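# Press the sprayer head fully onto the upright bottle

## Task

Fit the sprayer head onto the bottle and force it fully down over the neck, since it is a snug fit. The bottle must remain standing, and the head must stay seated on its own after the robot lets go.

## Robot and tools

Robot: two six-joint arms, left_arm and right_arm, each ending in a parallel two-finger gripper. Base positions in the scene frame: left_arm at (-0.058, +0.452, 0), right_arm at (+0.059, -0.346, 0). The scene frame has its origin on the tabletop midway between the arms, +z up and +x pointing out over the table. left_arm sits on the +y side. The names left and right do not correspond to sides of any camera image.

Gripper frame: the fingers point along the gripper's +z axis and close along its y axis. end_effector_position is the point between the pads when they are shut, about 2 cm short of the fingertips. Closing pushes the tips roughly 10 mm further along +z. The printed hand position can be slightly wrong, more so at long reach.

execute_actions(actions): actions is a list of actions. Each action is a list of 1 to 15 rows, and each row lasts one 1/30 s step. A short action repeats its last row until 15 steps (0.5 s) have run. Every row is one flat list of 14 numbers, each in [-1, 1], covering both arms even if only one moves: left dx, dy, dz, rx, ry, rz, opening, then the same seven for right_arm.
- dx, dy, dz, rx, ry, rz are an offset, not a pose. They are measured in that gripper's own axes from its measured pose at the start of the action. For the first action of a call, the start is the last pose a result reported.
- Rows do not add up: every row in an action refers to the same start pose.
- Scale: 1.0 equals 0.6 m of translation or 180 degrees of rotation. rx, ry, rz together form a single rotation vector.
- opening is an absolute setting: +1 is fully open (0.084 m) and -1 is closed.
- An empty list moves nothing and just returns the state and images.

move(target, speed, blocking): drives each gripper in a straight line toward its target.
- target is one 14-number row laid out as above, giving offsets in gripper axes from the pose in the latest result that shows one. The opening in it is absolute and is sent when the move begins.
- speed is the top path speed in m/s, from 0.002 to 0.5, default 0.25. Turning is capped at twice that value in rad/s. Both arms' paths finish together and last 0.5 to 10 s. Anything longer is cut off at 10 s, short of the targets.
- Paths do not avoid obstacles or the other arm. Grippers may lag, stray, or overshoot the set speed, especially with a nearly straight arm.
- blocking=false returns after 0.5 s while the motion continues. Until a result shows the move has ended, other motions are refused: use wait or stop first.
- The result adds a "move:" line giving the ending (done, off_target, moving, held, fault) and the limits that acted, plus each gripper's distance from its target. If only one arm is named, the other finished normally. limits=paced means the commanded pose was clipped. limits=held means a check blocked some steps, and the arm may then jump forward faster than speed.

wait(seconds): 0 to 10 s. The arms keep their last command, and a running move carries on. stop(): brakes a running move. The arm needs stopping distance, and the fingers keep moving. zoom_image(camera, region): camera is cam_left_wrist or cam_right_wrist. region is [x0, y0, x1, y1] in image pixels, origin at the top left, at most 504 by 504. show_instructions() shows the reference images. read_manual(section) returns licence text ("licences"). finished_scene(scene) ends the scene for good and reports success. Call it only once the head stays on without help.

Motion limits: at each step, the commanded pose is clipped to within 70 mm and 16 degrees of the measured pose. Position takes priority over orientation when both cannot be met. After an action, the arm continues only to its last clipped pose, so larger moves must be sent over several actions. Joints move at most 3.14 rad/s. Elbows stop just short of straight. Joint ranges are in radians: waist ±6.283, shoulder ±2.304, elbow -4.224 to 0.061, forearm roll ±6.283, wrist pitch ±2.164, wrist roll ±6.283.

Result lines: the state line reads left_arm: … | right_arm: …. It gives position (m), quat_wxyz and linear/angular velocities in the scene frame. "Hand target" lines show where the controller is currently steering each gripper. "pose unreachable" means a clearance check altered or blocked the command for the named arm. grip_measured is the actual finger opening, on the same scale as opening. Joint torques are total drive outputs with offsets and noise, not contact forces. Images come from cam_left_wrist then cam_right_wrist, each 672x504. Calibration (K, distortion, T_world_to_cam) is supplied and may be slightly off.

Gripping: to hold something, command an opening well below grip_measured. A bigger gap squeezes harder, up to about 24 N per pad for parts up to about 6 cm. Closing fast can hit harder. Resending grip_measured still holds lightly.

Avoid the following:
- Knocking or placing anything off the table.
- Tipping the bottle.
- Dropping the head.
- Letting the arms collide or press on each other.
- Fast impacts. Contact force grows with speed and with how far the target lies beyond the contact point, so push the cap down with a modest overshoot at low speed.

Faults: if contact torque reaches a load limit (N m: waist 54, shoulder 54, elbow 45, forearm roll 24.3, wrist pitch 17.1, wrist roll 17.1, including carried weight), the arm backs off, freezes for 10 s and drops the rest of the call. Holding loads heats the motors. A MOTOR HOT warning appears at 65 °C, and at 80 °C an OVER-TEMPERATURE FAULT brakes that arm.

Other notes: loose objects may occasionally be nudged by outside pushes. The robot holds its last command while you compose a reply. To keep an arm still, send the offset back to its wanted pose in a reply's first call and zeros afterwards, always with the opening it should keep.

Each tool is called as a command line: name --argument value for each argument, lists and objects as JSON in quotes; but a table of rows of numbers goes row by row, as --pt "numbers of a row", without its own name.

Reference images:

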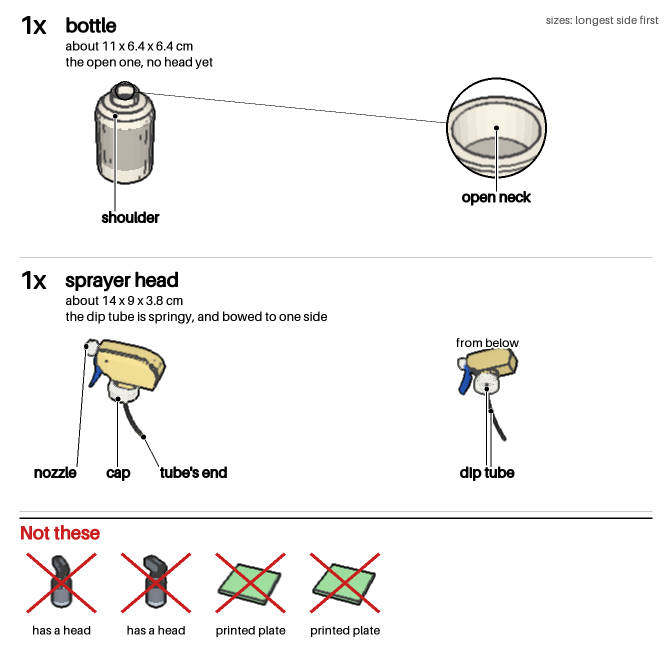

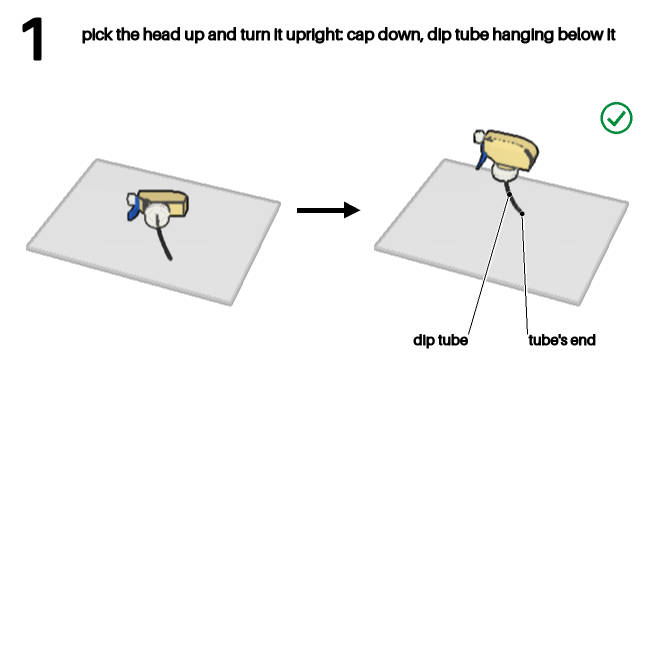

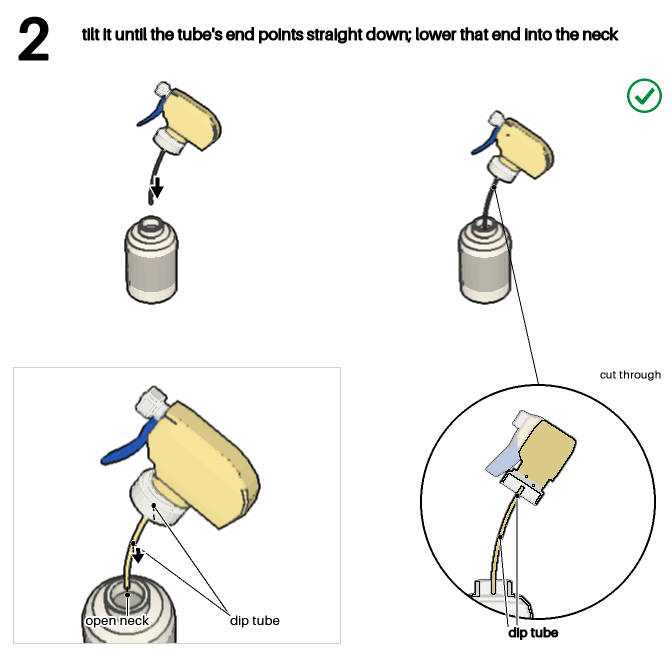

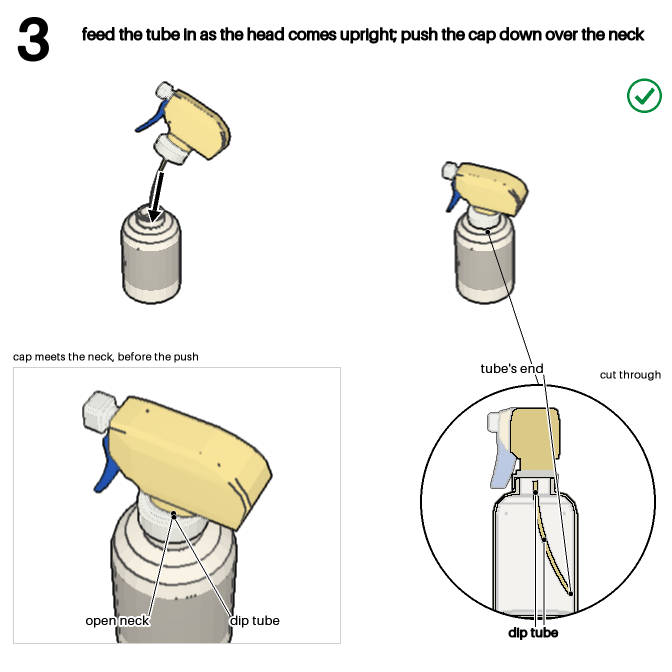

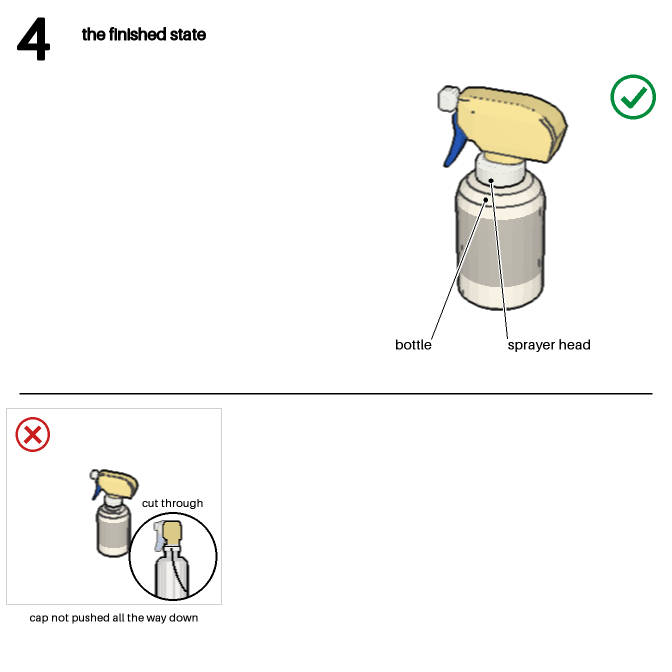

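## Session

execute_actions --actions '[]'

Scene clock: 0.00 s.
left_arm: end_effector_position=(+0.5270, -0.0801, +0.2161) grip_measured=+1.00 end_effector_quat_wxyz=(+0.190, +0.981, -0.034, -0.002) end_effector_velocity=(+0.000, -0.000, +0.000) end_effector_angular_velocity=(+0.000, -0.001, -0.000) | right_arm: end_effector_position=(+0.1024, -0.9915, +0.1085) grip_measured=+1.00 end_effector_quat_wxyz=(+0.027, +0.863, +0.473, +0.175) end_effector_velocity=(+0.001, -0.000, +0.000) end_effector_angular_velocity=(-0.000, +0.000, +0.001)
Joint positions: left_arm=[-0.809 -0.926 -1.808 -0.487 -0.72  -0.231  0.084] | right_arm=[-1.466 -0.915 -1.523  0.459 -0.807 -2.981  0.084]
Joint velocities: left_arm=[-0.    -0.    -0.001  0.001  0.    -0.     0.   ] | right_arm=[ 0.002  0.    -0.     0.     0.     0.    -0.   ]
Joint torques (N m, as the arm reports them, + toward a larger angle): no reading
Hand target (left_arm): +0.527, -0.080, +0.216; +0.190, +0.981, -0.034, -0.002
Hand target (right_arm): +0.102, -0.991, +0.109; +0.027, +0.863, +0.473, +0.175

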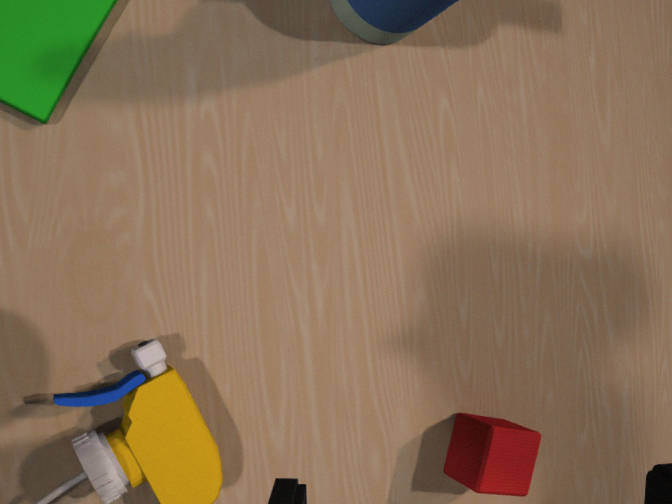

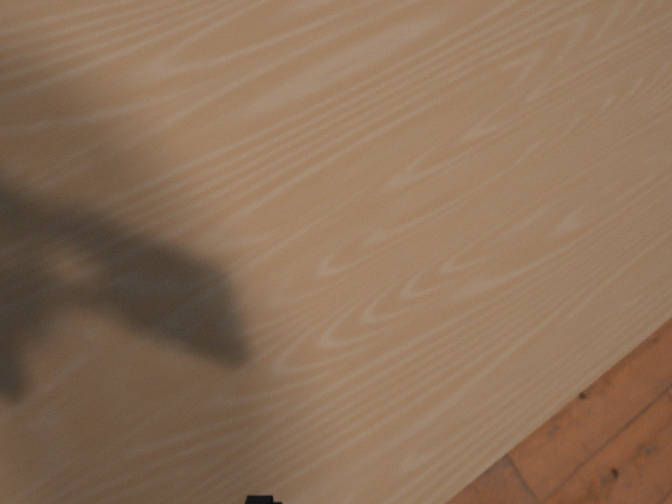

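move --target '[-0.27,-0.09,-0.545,0.122,0,0,1,0,0,0,0,0,0,1]'

Scene clock: 2.60 s.
left_arm: end_effector_position=(+0.3750, +0.1019, +0.4984) grip_measured=+1.00 end_effector_quat_wxyz=(-0.000, +0.999, -0.033, +0.003) end_effector_velocity=(-0.001, +0.001, +0.004) end_effector_angular_velocity=(-0.001, -0.003, -0.000) | right_arm: end_effector_position=(+0.1024, -0.9915, +0.1085) grip_measured=+1.00 end_effector_quat_wxyz=(+0.027, +0.863, +0.473, +0.175) end_effector_velocity=(+0.000, +0.000, -0.000) end_effector_angular_velocity=(+0.000, +0.001, +0.002)
Joint positions: left_arm=[-0.848 -0.27  -1.509  0.005 -1.234 -0.617  0.084] | right_arm=[-1.466 -0.915 -1.523  0.459 -0.807 -2.981  0.084]
Joint velocities: left_arm=[-0.     0.005 -0.002  0.001 -0.005 -0.001 -0.   ] | right_arm=[ 0.001  0.    -0.    -0.001 -0.     0.     0.   ]
Joint torques (N m, as the arm reports them, + toward a larger angle): left_arm=[ -9.03  52.46 -25.98   1.46   0.47  -0.08] | right_arm=[  1.36  48.93 -22.67   0.8   -0.36   0.01]
Hand target (left_arm): +0.375, +0.102, +0.499; -0.000, +0.999, -0.033, +0.004
Hand target (right_arm): +0.102, -0.991, +0.109; +0.027, +0.863, +0.473, +0.175
Off the commanded pose (left_arm): 0.001 m, 0 deg.
Off the commanded pose (right_arm): 0.000 m, 0 deg.
move: done
camera_calibration (this result's frames):
cam_left_wrist: T_world_to_cam=[[-0.0721148, -0.997282, -0.0151266, 0.175098], [-0.997063, 0.0724744, -0.0247438, 0.445298], [0.0257728, 0.0132978, -0.999579, 0.617482], [0, 0, 0, 1]] pos_world=[0.440704, 0.134138, 0.630889]
cam_right_wrist: T_world_to_cam=[[0.797243, -0.563027, 0.217724, -0.633489], [-0.501477, -0.818495, -0.280334, -0.663188], [0.336042, 0.114311, -0.934884, 0.313401], [0, 0, 0, 1]] pos_world=[0.0671555, -0.935313, 0.245005]

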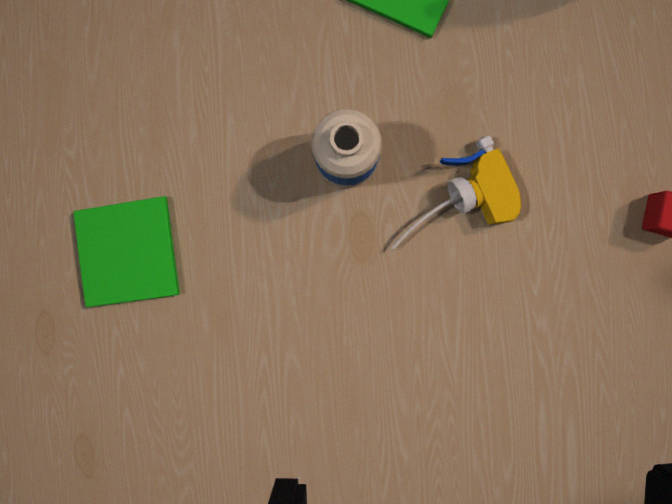

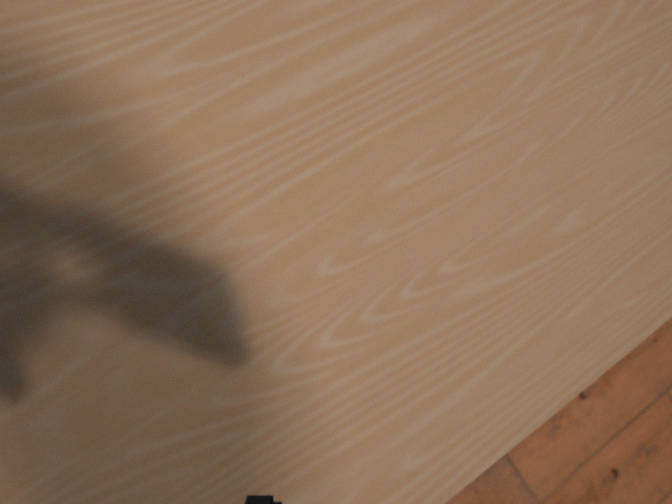

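zoom_image --camera "cam_left_wrist" --region '[300,90,560,285]'

Region (300, 90, 560, 285) of cam_left_wrist's 672x504 image, scaled by 1.938, with more detail than that image has; it fills the top 378 rows of this view, and the rest is white.

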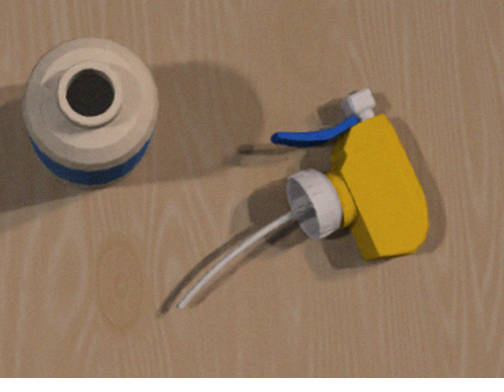

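move --target '[0.227,0.144,0.6,0,0,0.4,0.15,0,0,0,0,0,0,1]'

Scene clock: 7.20 s.
left_arm: end_effector_position=(+0.5071, +0.0072, +0.1390) grip_measured=+0.14 end_effector_quat_wxyz=(-0.002, +0.789, -0.615, +0.003) end_effector_velocity=(-0.000, +0.000, -0.003) end_effector_angular_velocity=(+0.002, +0.004, -0.006) | right_arm: end_effector_position=(+0.1024, -0.9915, +0.1085) grip_measured=+1.00 end_effector_quat_wxyz=(+0.027, +0.863, +0.473, +0.175) end_effector_velocity=(+0.001, +0.000, -0.000) end_effector_angular_velocity=(-0.000, +0.001, +0.003)
Joint positions: left_arm=[-0.834 -0.948 -1.702  0.007 -0.748  0.65   0.05 ] | right_arm=[-1.466 -0.915 -1.523  0.459 -0.807 -2.981  0.084]
Joint velocities: left_arm=[ 0.    -0.006 -0.004 -0.001 -0.003  0.007  0.   ] | right_arm=[ 0.003 -0.    -0.    -0.001  0.    -0.    -0.   ]
Joint torques (N m, as the arm reports them, + toward a larger angle): left_arm=[-13.35  75.7  -23.32   1.59   0.57   0.09] | right_arm=[  0.49  50.21 -22.56   0.68  -0.48  -0.1 ]
Hand target (left_arm): +0.507, +0.007, +0.139; -0.002, +0.789, -0.615, +0.002
Hand target (right_arm): +0.102, -0.991, +0.109; +0.027, +0.863, +0.473, +0.175
Off the commanded pose (left_arm): 0.001 m, 0 deg.
Off the commanded pose (right_arm): 0.000 m, 0 deg.
move: done
camera_calibration (this result's frames):
cam_left_wrist: T_world_to_cam=[[-0.9707, -0.239389, -0.0208357, 0.535753], [-0.238997, 0.970822, -0.0196409, 0.1834], [0.0249296, -0.0140858, -0.99959, 0.256777], [0, 0, 0, 1]] pos_world=[0.557486, -0.0461783, 0.271436]
cam_right_wrist: T_world_to_cam=[[0.797243, -0.563027, 0.217724, -0.633489], [-0.501477, -0.818495, -0.280334, -0.663189], [0.336042, 0.114311, -0.934884, 0.313401], [0, 0, 0, 1]] pos_world=[0.0671554, -0.935313, 0.245005]

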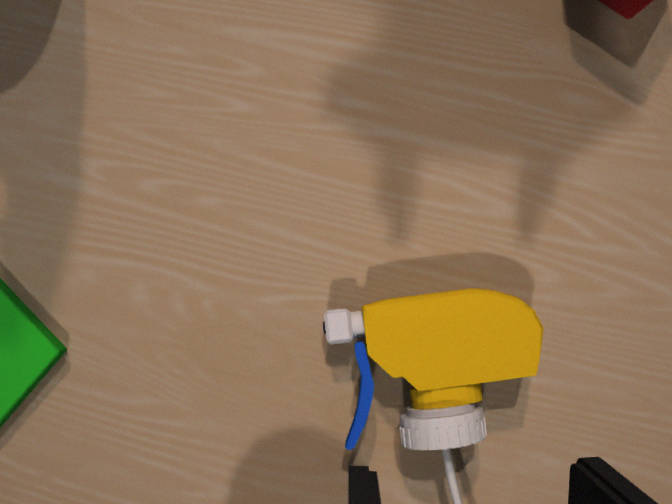

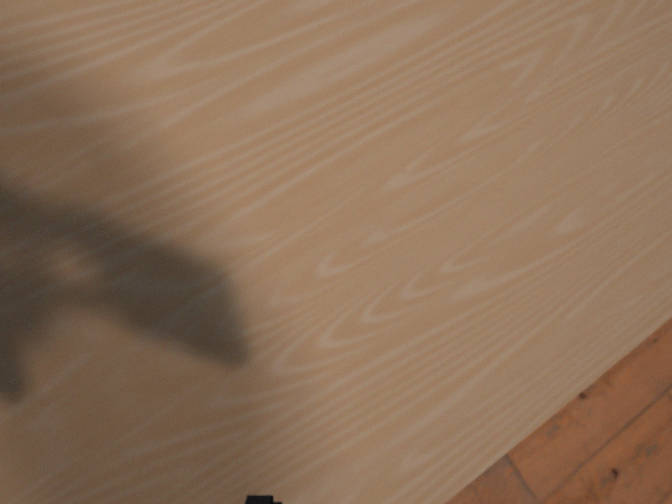

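move --target '[-0.028,0.018,0.12,0,0,-0.028,0.0,0,0,0,0,0,0,1]' --speed 0.1

move --target '[0,0,0.07,0,0,0,0.0,0,0,0,0,0,0,1]' --speed 0.03

move --target '[0,0,0,0,0,0,-1,0,0,0,0,0,0,1]'

move --target '[0,0,-0.2,0,0,0,-1,0,0,0,0,0,0,1]' --speed 0.1

Scene clock: 9.50 s.
left_arm: end_effector_position=(+0.4930, +0.0206, +0.0673) grip_measured=-0.01 end_effector_quat_wxyz=(-0.002, +0.815, -0.579, +0.003) end_effector_velocity=(+0.000, -0.000, -0.001) end_effector_angular_velocity=(-0.001, -0.002, +0.003) | right_arm: end_effector_position=(+0.1024, -0.9915, +0.1085) grip_measured=+1.00 end_effector_quat_wxyz=(+0.027, +0.863, +0.473, +0.175) end_effector_velocity=(-0.000, -0.000, +0.000) end_effector_angular_velocity=(-0.000, -0.000, -0.001)
Joint positions: left_arm=[-0.832 -1.007 -1.623  0.008 -0.611  0.564  0.044] | right_arm=[-1.466 -0.915 -1.523  0.459 -0.807 -2.981  0.084]
Joint velocities: left_arm=[-0.    -0.002  0.001  0.001  0.004 -0.003  0.   ] | right_arm=[-0.  0. -0.  0.  0.  0. -0.]
Joint torques (N m, as the arm reports them, + toward a larger angle): left_arm=[-10.23  75.36 -22.41   0.71   0.51  -0.02] | right_arm=[  0.63  51.25 -22.52   0.9   -0.5    0.05]
Hand target (left_arm): +0.493, +0.021, +0.067; -0.002, +0.815, -0.579, +0.003
Hand target (right_arm): +0.102, -0.991, +0.109; +0.027, +0.863, +0.473, +0.175
Off the commanded pose (left_arm): 0.000 m, 0 deg.
Off the commanded pose (right_arm): 0.000 m, 0 deg.
move: done
camera_calibration (this result's frames):
cam_left_wrist: T_world_to_cam=[[-0.946005, -0.323484, -0.02082, 0.513368], [-0.323076, 0.946146, -0.0207338, 0.207621], [0.0264058, -0.0128878, -0.999568, 0.184853], [0, 0, 0, 1]] pos_world=[0.547845, -0.0279913, 0.199767]
cam_right_wrist: T_world_to_cam=[[0.797244, -0.563027, 0.217724, -0.633489], [-0.501477, -0.818495, -0.280334, -0.663189], [0.336041, 0.114311, -0.934885, 0.313401], [0, 0, 0, 1]] pos_world=[0.0671555, -0.935313, 0.245006]

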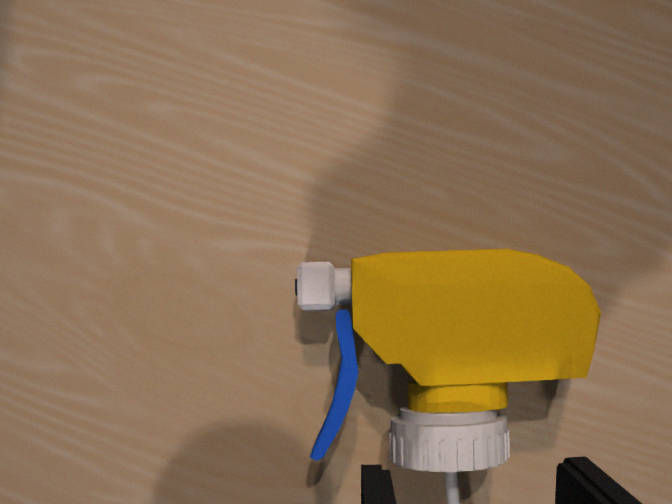

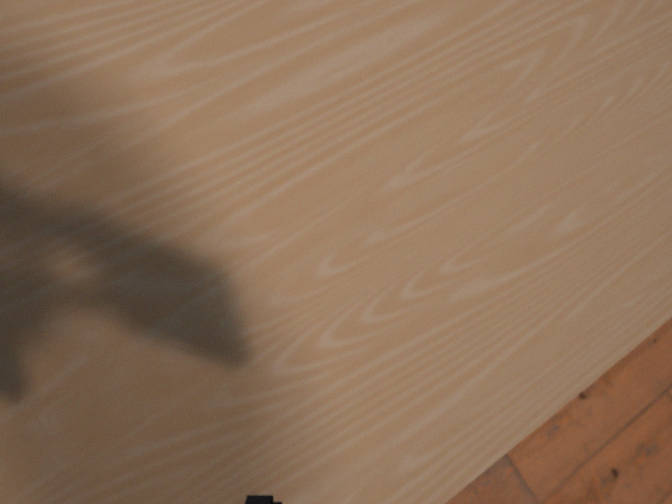

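Scene clock: 11.20 s.
left_arm: end_effector_position=(+0.4933, +0.0206, +0.0254) grip_measured=-0.01 end_effector_quat_wxyz=(-0.002, +0.815, -0.579, +0.003) end_effector_velocity=(+0.000, -0.000, -0.001) end_effector_angular_velocity=(-0.001, -0.001, +0.001) | right_arm: end_effector_position=(+0.1024, -0.9915, +0.1085) grip_measured=+1.00 end_effector_quat_wxyz=(+0.027, +0.863, +0.473, +0.175) end_effector_velocity=(-0.002, -0.000, +0.000) end_effector_angular_velocity=(-0.000, -0.000, -0.004)
Joint positions: left_arm=[-0.832 -1.077 -1.643  0.008 -0.56   0.563  0.044] | right_arm=[-1.466 -0.915 -1.523  0.459 -0.807 -2.981  0.084]
Joint velocities: left_arm=[-0.    -0.001 -0.     0.     0.002 -0.001 -0.   ] | right_arm=[-0.003  0.     0.     0.001  0.     0.    -0.   ]
Joint torques (N m, as the arm reports them, + toward a larger angle): left_arm=[ -7.8   78.   -21.28   1.05   0.53   0.19] | right_arm=[  1.16  49.53 -22.62   0.92  -0.37  -0.02]
Hand target (left_arm): +0.493, +0.021, +0.025; -0.002, +0.815, -0.579, +0.003
Hand target (right_arm): +0.102, -0.991, +0.109; +0.027, +0.863, +0.473, +0.175
Off the commanded pose (left_arm): 0.000 m, 0 deg.
Off the commanded pose (right_arm): 0.000 m, 0 deg.
move: done
camera_calibration (this result's frames):
cam_left_wrist: T_world_to_cam=[[-0.946015, -0.32345, -0.0208502, 0.512736], [-0.323038, 0.946156, -0.0208796, 0.206847], [0.026481, -0.013017, -0.999565, 0.142939], [0, 0, 0, 1]] pos_world=[0.54809, -0.0280046, 0.157887]
cam_right_wrist: T_world_to_cam=[[0.797243, -0.563027, 0.217724, -0.633489], [-0.501477, -0.818495, -0.280334, -0.663188], [0.336042, 0.114311, -0.934884, 0.313402], [0, 0, 0, 1]] pos_world=[0.0671555, -0.935313, 0.245006]

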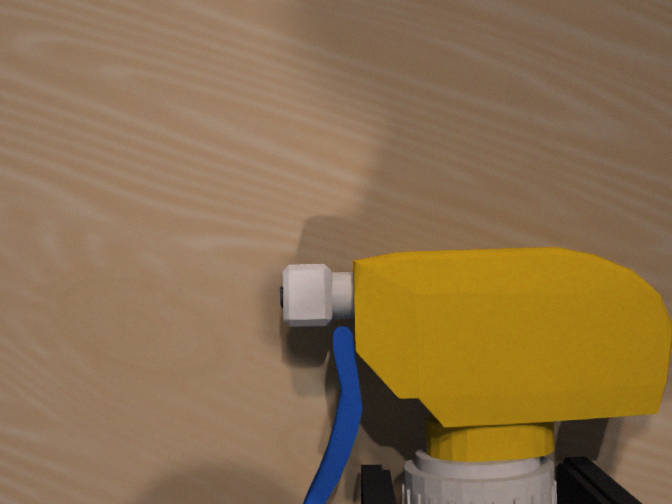

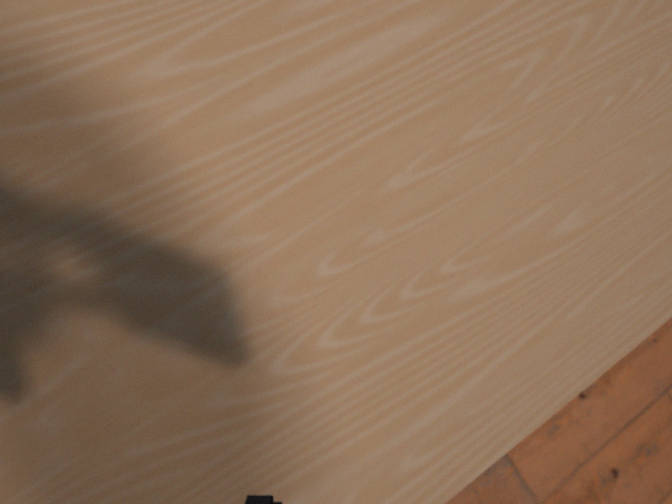

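Scene clock: 11.70 s.
left_arm: end_effector_position=(+0.4933, +0.0206, +0.0254) grip_measured=-0.22 end_effector_quat_wxyz=(-0.002, +0.815, -0.579, +0.003) end_effector_velocity=(+0.001, -0.001, +0.000) end_effector_angular_velocity=(-0.001, -0.001, +0.001) | right_arm: end_effector_position=(+0.1024, -0.9915, +0.1085) grip_measured=+1.00 end_effector_quat_wxyz=(+0.027, +0.863, +0.473, +0.175) end_effector_velocity=(-0.000, -0.000, -0.000) end_effector_angular_velocity=(+0.000, -0.000, -0.001)
Joint positions: left_arm=[-0.832 -1.077 -1.643  0.008 -0.56   0.563  0.035] | right_arm=[-1.466 -0.915 -1.523  0.459 -0.807 -2.981  0.084]
Joint velocities: left_arm=[-0.    -0.    -0.001 -0.     0.    -0.     0.   ] | right_arm=[-0.001 -0.    -0.     0.     0.     0.    -0.   ]
Joint torques (N m, as the arm reports them, + toward a larger angle): left_arm=[ -8.16  77.19 -21.22   0.72   0.65   0.12] | right_arm=[  1.32  50.86 -23.12   1.04  -0.42  -0.08]
Hand target (left_arm): +0.493, +0.021, +0.025; -0.002, +0.815, -0.579, +0.003
Hand target (right_arm): +0.102, -0.991, +0.109; +0.027, +0.863, +0.473, +0.175
Off the commanded pose (left_arm): 0.000 m, 0 deg.
Off the commanded pose (right_arm): 0.000 m, 0 deg.
move: done
camera_calibration (this result's frames):
cam_left_wrist: T_world_to_cam=[[-0.946013, -0.323454, -0.0209038, 0.512759], [-0.323039, 0.946154, -0.0209626, 0.206884], [0.0265586, -0.0130782, -0.999562, 0.142941], [0, 0, 0, 1]] pos_world=[0.548112, -0.0280204, 0.157933]
cam_right_wrist: T_world_to_cam=[[0.797243, -0.563027, 0.217724, -0.633489], [-0.501477, -0.818495, -0.280334, -0.663188], [0.336042, 0.114311, -0.934885, 0.313402], [0, 0, 0, 1]] pos_world=[0.0671555, -0.935313, 0.245006]

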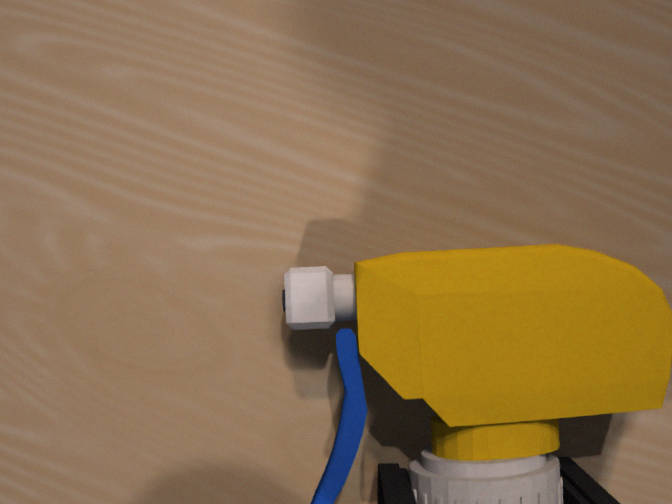

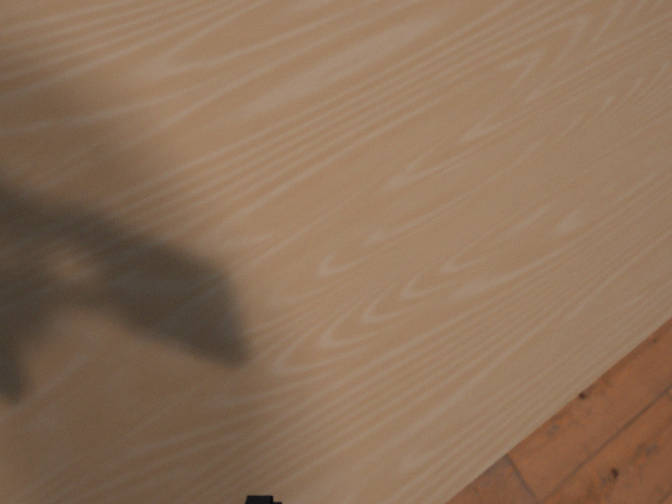

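Scene clock: 13.27 s.
left_arm: end_effector_position=(+0.4926, +0.0207, +0.1451) grip_measured=-0.22 end_effector_quat_wxyz=(-0.002, +0.815, -0.579, +0.003) end_effector_velocity=(+0.000, -0.000, +0.002) end_effector_angular_velocity=(-0.000, -0.000, +0.000) | right_arm: end_effector_position=(+0.1024, -0.9915, +0.1085) grip_measured=+1.00 end_effector_quat_wxyz=(+0.027, +0.863, +0.473, +0.175) end_effector_velocity=(-0.001, -0.000, +0.000) end_effector_angular_velocity=(-0.000, -0.000, -0.002)
Joint positions: left_arm=[-0.832 -0.891 -1.615  0.007 -0.719  0.564  0.035] | right_arm=[-1.466 -0.915 -1.523  0.459 -0.807 -2.981  0.084]
Joint velocities: left_arm=[-0.     0.002 -0.001 -0.    -0.003 -0.    -0.   ] | right_arm=[-0.002  0.    -0.     0.001 -0.     0.    -0.   ]
Joint torques (N m, as the arm reports them, + toward a larger angle): left_arm=[-10.31  73.31 -22.67   1.86   0.65   0.03] | right_arm=[  0.66  49.44 -22.41   0.75  -0.49  -0.04]
Hand target (left_arm): +0.493, +0.021, +0.146; -0.002, +0.815, -0.579, +0.003
Hand target (right_arm): +0.102, -0.991, +0.109; +0.027, +0.863, +0.473, +0.175
Off the commanded pose (left_arm): 0.000 m, 0 deg.
Off the commanded pose (right_arm): 0.000 m, 0 deg.
move: done
camera_calibration (this result's frames):
cam_left_wrist: T_world_to_cam=[[-0.945977, -0.323568, -0.0207668, 0.514528], [-0.323168, 0.946121, -0.0204549, 0.209023], [0.0262664, -0.0126387, -0.999575, 0.262734], [0, 0, 0, 1]] pos_world=[0.54738, -0.0279559, 0.277583]
cam_right_wrist: T_world_to_cam=[[0.797243, -0.563027, 0.217724, -0.633489], [-0.501477, -0.818495, -0.280334, -0.663188], [0.336042, 0.114311, -0.934885, 0.313401], [0, 0, 0, 1]] pos_world=[0.0671555, -0.935313, 0.245005]

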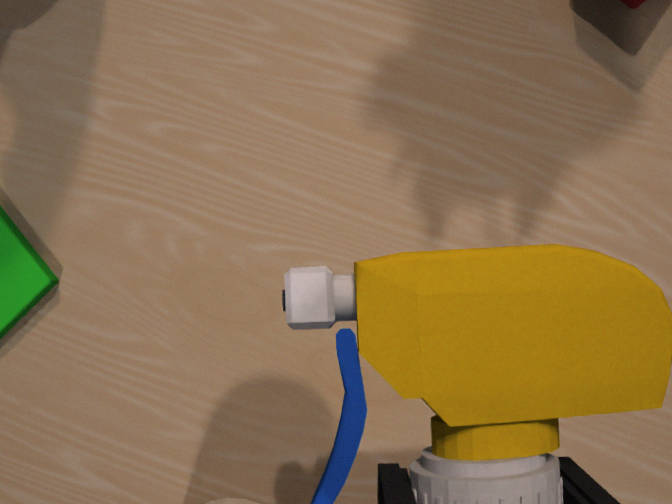

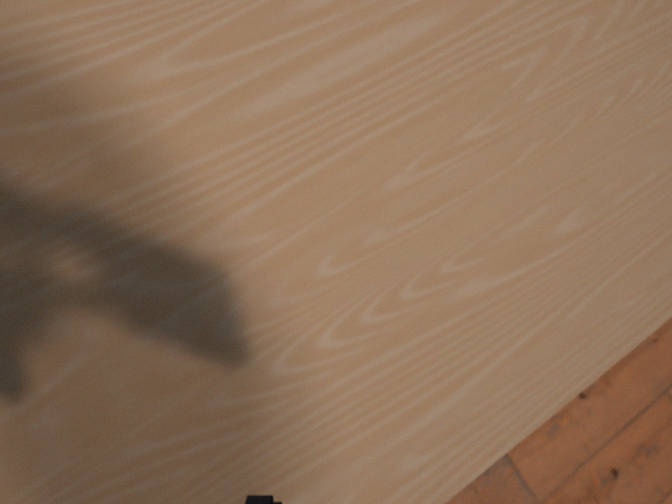

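move --target '[0.1,0,-0.17,0,0.5,0,-1,0.91,0.157,-0.123,0.037,-0.11,0.212,1]' --speed 0.15

Scene clock: 19.63 s.
left_arm: end_effector_position=(+0.5115, -0.0359, +0.2471) grip_measured=-0.22 end_effector_quat_wxyz=(+0.406, +0.575, -0.411, +0.579) end_effector_velocity=(+0.000, -0.000, -0.000) end_effector_angular_velocity=(-0.003, -0.000, -0.000) | right_arm: end_effector_position=(+0.4215, -0.5992, +0.3492) grip_measured=+1.00 end_effector_quat_wxyz=(-0.002, +0.986, +0.164, +0.001) end_effector_velocity=(+0.001, +0.001, +0.001) end_effector_angular_velocity=(-0.001, +0.002, -0.001)
Joint positions: left_arm=[-0.651 -0.86  -1.125 -2.376 -1.378  2.968  0.035] | right_arm=[-0.454 -0.051 -0.922  0.005 -0.871 -0.946  0.084]
Joint velocities: left_arm=[-0.    -0.002 -0.002 -0.001 -0.003 -0.    -0.   ] | right_arm=[ 0.003 -0.    -0.002 -0.003 -0.002  0.005  0.   ]
Joint torques (N m, as the arm reports them, + toward a larger angle): left_arm=[ -9.46  64.38 -17.56  -0.54  -1.53   0.22] | right_arm=[ -0.44  27.19 -24.9    0.46   0.    -0.05]
Hand target (left_arm): +0.511, -0.036, +0.247; +0.406, +0.575, -0.411, +0.579
Hand target (right_arm): +0.422, -0.599, +0.349; -0.002, +0.986, +0.164, +0.001
Off the commanded pose (left_arm): 0.000 m, 0 deg.
Off the commanded pose (right_arm): 0.002 m, 0 deg.
move: done
camera_calibration (this result's frames):
cam_left_wrist: T_world_to_cam=[[-0.938737, -0.344321, -0.0146692, 0.510275], [0.0204158, -0.0130698, -0.999706, 0.302593], [0.344028, -0.938761, 0.0192987, -0.0840581], [0, 0, 0, 1]] pos_world=[0.501755, 0.100743, 0.311612]
cam_right_wrist: T_world_to_cam=[[0.311637, -0.950174, 0.00719947, -0.673183], [-0.950178, -0.311673, -0.00462939, 0.281894], [0.00664261, -0.00539809, -0.999963, 0.476142], [0, 0, 0, 1]] pos_world=[0.474476, -0.549212, 0.482276]

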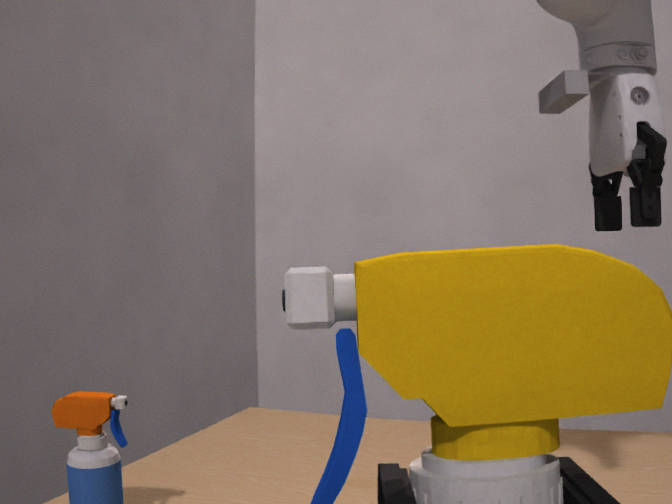

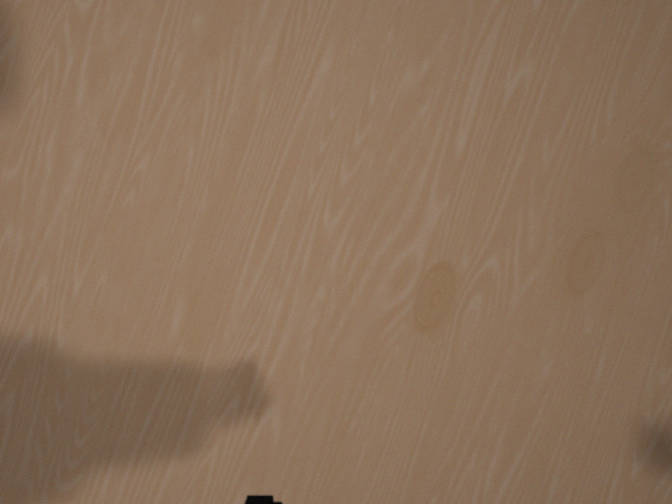

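move --target '[0,0,0,0,0,0.022,-1,0.446,-0.828,-0.085,0,0,0,0.5]'

Scene clock: 22.67 s.
left_arm: end_effector_position=(+0.5115, -0.0359, +0.2471) grip_measured=-0.22 end_effector_quat_wxyz=(+0.386, +0.560, -0.431, +0.593) end_effector_velocity=(-0.000, +0.000, -0.001) end_effector_angular_velocity=(+0.001, +0.002, -0.000) | right_arm: end_effector_position=(+0.5108, -0.0420, +0.4035) grip_measured=+0.49 end_effector_quat_wxyz=(-0.005, +0.986, +0.164, +0.001) end_effector_velocity=(+0.000, +0.002, -0.000) end_effector_angular_velocity=(-0.001, +0.000, +0.001)
Joint positions: left_arm=[-0.651 -0.86  -1.125 -2.376 -1.378  3.037  0.035] | right_arm=[ 0.747 -0.262 -1.288  0.01  -1.02   0.253  0.065]
Joint velocities: left_arm=[-0.    -0.001  0.001  0.     0.    -0.    -0.   ] | right_arm=[ 0.003 -0.003 -0.004 -0.    -0.001  0.002  0.   ]
Joint torques (N m, as the arm reports them, + toward a larger angle): left_arm=[-10.56  64.31 -17.64  -0.52  -1.46   0.  ] | right_arm=[  0.1   35.59 -25.76   0.5    0.07  -0.1 ]
Hand target (left_arm): +0.511, -0.036, +0.247; +0.386, +0.560, -0.431, +0.593
Hand target (right_arm): +0.511, -0.042, +0.403; -0.005, +0.986, +0.164, +0.001
Off the commanded pose (left_arm): 0.000 m, 0 deg.
Off the commanded pose (right_arm): 0.003 m, 0 deg.
move: done
camera_calibration (this result's frames):
cam_left_wrist: T_world_to_cam=[[-0.935506, -0.34326, -0.0836686, 0.525711], [0.0855142, 0.00978553, -0.996289, 0.269272], [0.342805, -0.939189, 0.0201992, -0.0836703], [0, 0, 0, 1]] pos_world=[0.497462, 0.0992384, 0.313949]
cam_right_wrist: T_world_to_cam=[[0.311674, -0.950189, 0.000778546, -0.169388], [-0.950176, -0.311674, -0.00494438, 0.540831], [0.00494075, 0.000801278, -0.999987, 0.53399], [0, 0, 0, 1]] pos_world=[0.56404, 0.00718421, 0.53679]

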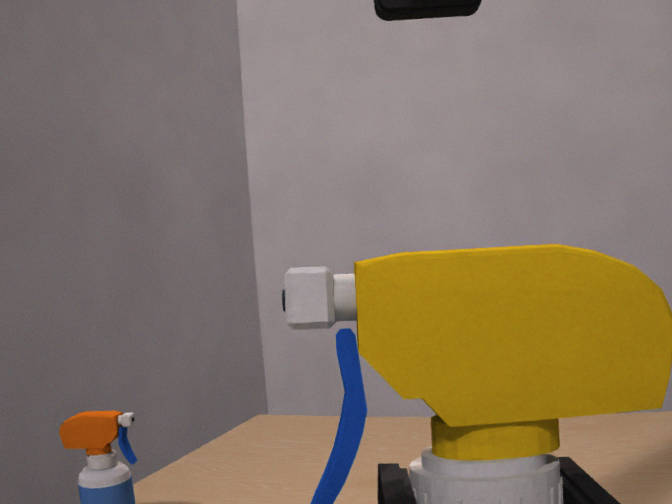

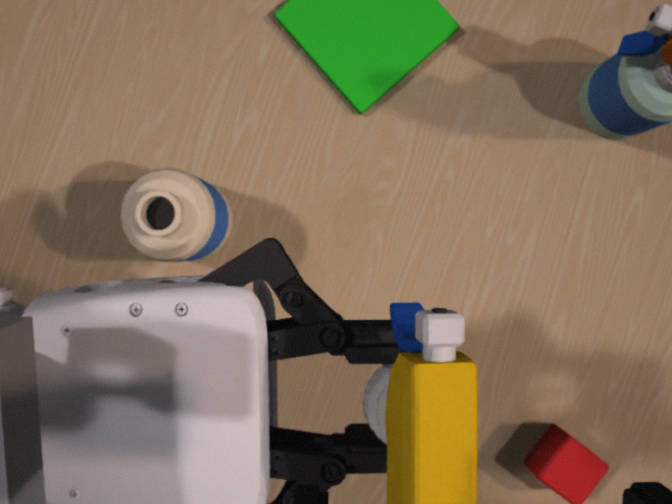

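move --target '[0,0,0,0,0,0,-1,0.003,0.005,0.178,0,0,0,0.5]' --speed 0.08

Scene clock: 25.00 s.
left_arm: end_effector_position=(+0.5115, -0.0359, +0.2471) grip_measured=-0.22 end_effector_quat_wxyz=(+0.386, +0.560, -0.431, +0.593) end_effector_velocity=(+0.000, -0.000, +0.000) end_effector_angular_velocity=(-0.001, -0.001, -0.000) | right_arm: end_effector_position=(+0.5136, -0.0433, +0.2969) grip_measured=+0.49 end_effector_quat_wxyz=(-0.005, +0.986, +0.164, +0.001) end_effector_velocity=(-0.000, +0.000, -0.001) end_effector_angular_velocity=(+0.000, -0.000, +0.001)
Joint positions: left_arm=[-0.651 -0.86  -1.125 -2.376 -1.378  3.037  0.035] | right_arm=[ 0.742 -0.352 -1.152  0.011 -0.795  0.246  0.065]
Joint velocities: left_arm=[-0.    -0.    -0.001 -0.    -0.001  0.001 -0.   ] | right_arm=[ 0.001 -0.002  0.001  0.     0.003 -0.     0.   ]
Joint torques (N m, as the arm reports them, + toward a larger angle): left_arm=[-10.51  67.53 -16.62   0.36  -1.43   0.13] | right_arm=[  1.08  36.89 -24.84   0.43   0.21  -0.02]
Hand target (left_arm): +0.511, -0.036, +0.247; +0.386, +0.560, -0.431, +0.593
Hand target (right_arm): +0.514, -0.043, +0.297; -0.005, +0.986, +0.164, +0.001
Off the commanded pose (left_arm): 0.000 m, 0 deg.
Off the commanded pose (right_arm): 0.000 m, 0 deg.
move: done
camera_calibration (this result's frames):
cam_left_wrist: T_world_to_cam=[[-0.935506, -0.34326, -0.0836686, 0.525711], [0.0855143, 0.0097855, -0.996289, 0.269272], [0.342805, -0.939189, 0.0201992, -0.0836703], [0, 0, 0, 1]] pos_world=[0.497462, 0.0992384, 0.313949]
cam_right_wrist: T_world_to_cam=[[0.31134, -0.950298, 0.000975967, -0.171378], [-0.950283, -0.311341, -0.00534362, 0.542723], [0.00538189, 0.000736237, -0.999985, 0.427164], [0, 0, 0, 1]] pos_world=[0.566798, 0.0057973, 0.430226]

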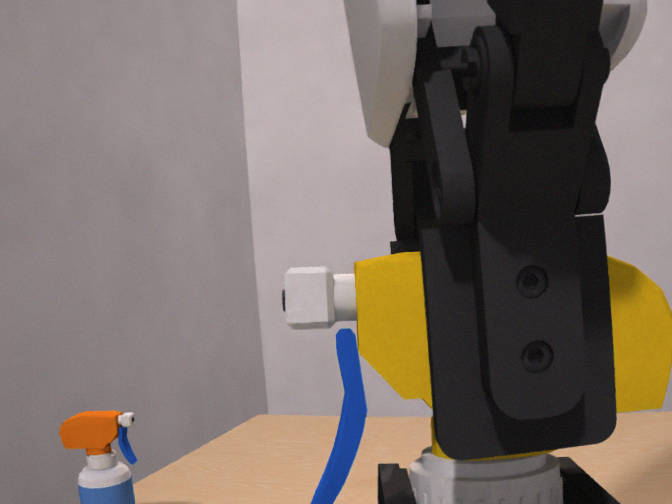

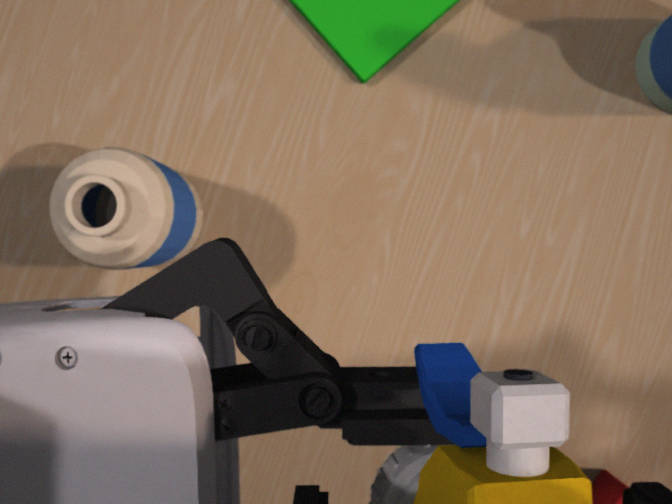

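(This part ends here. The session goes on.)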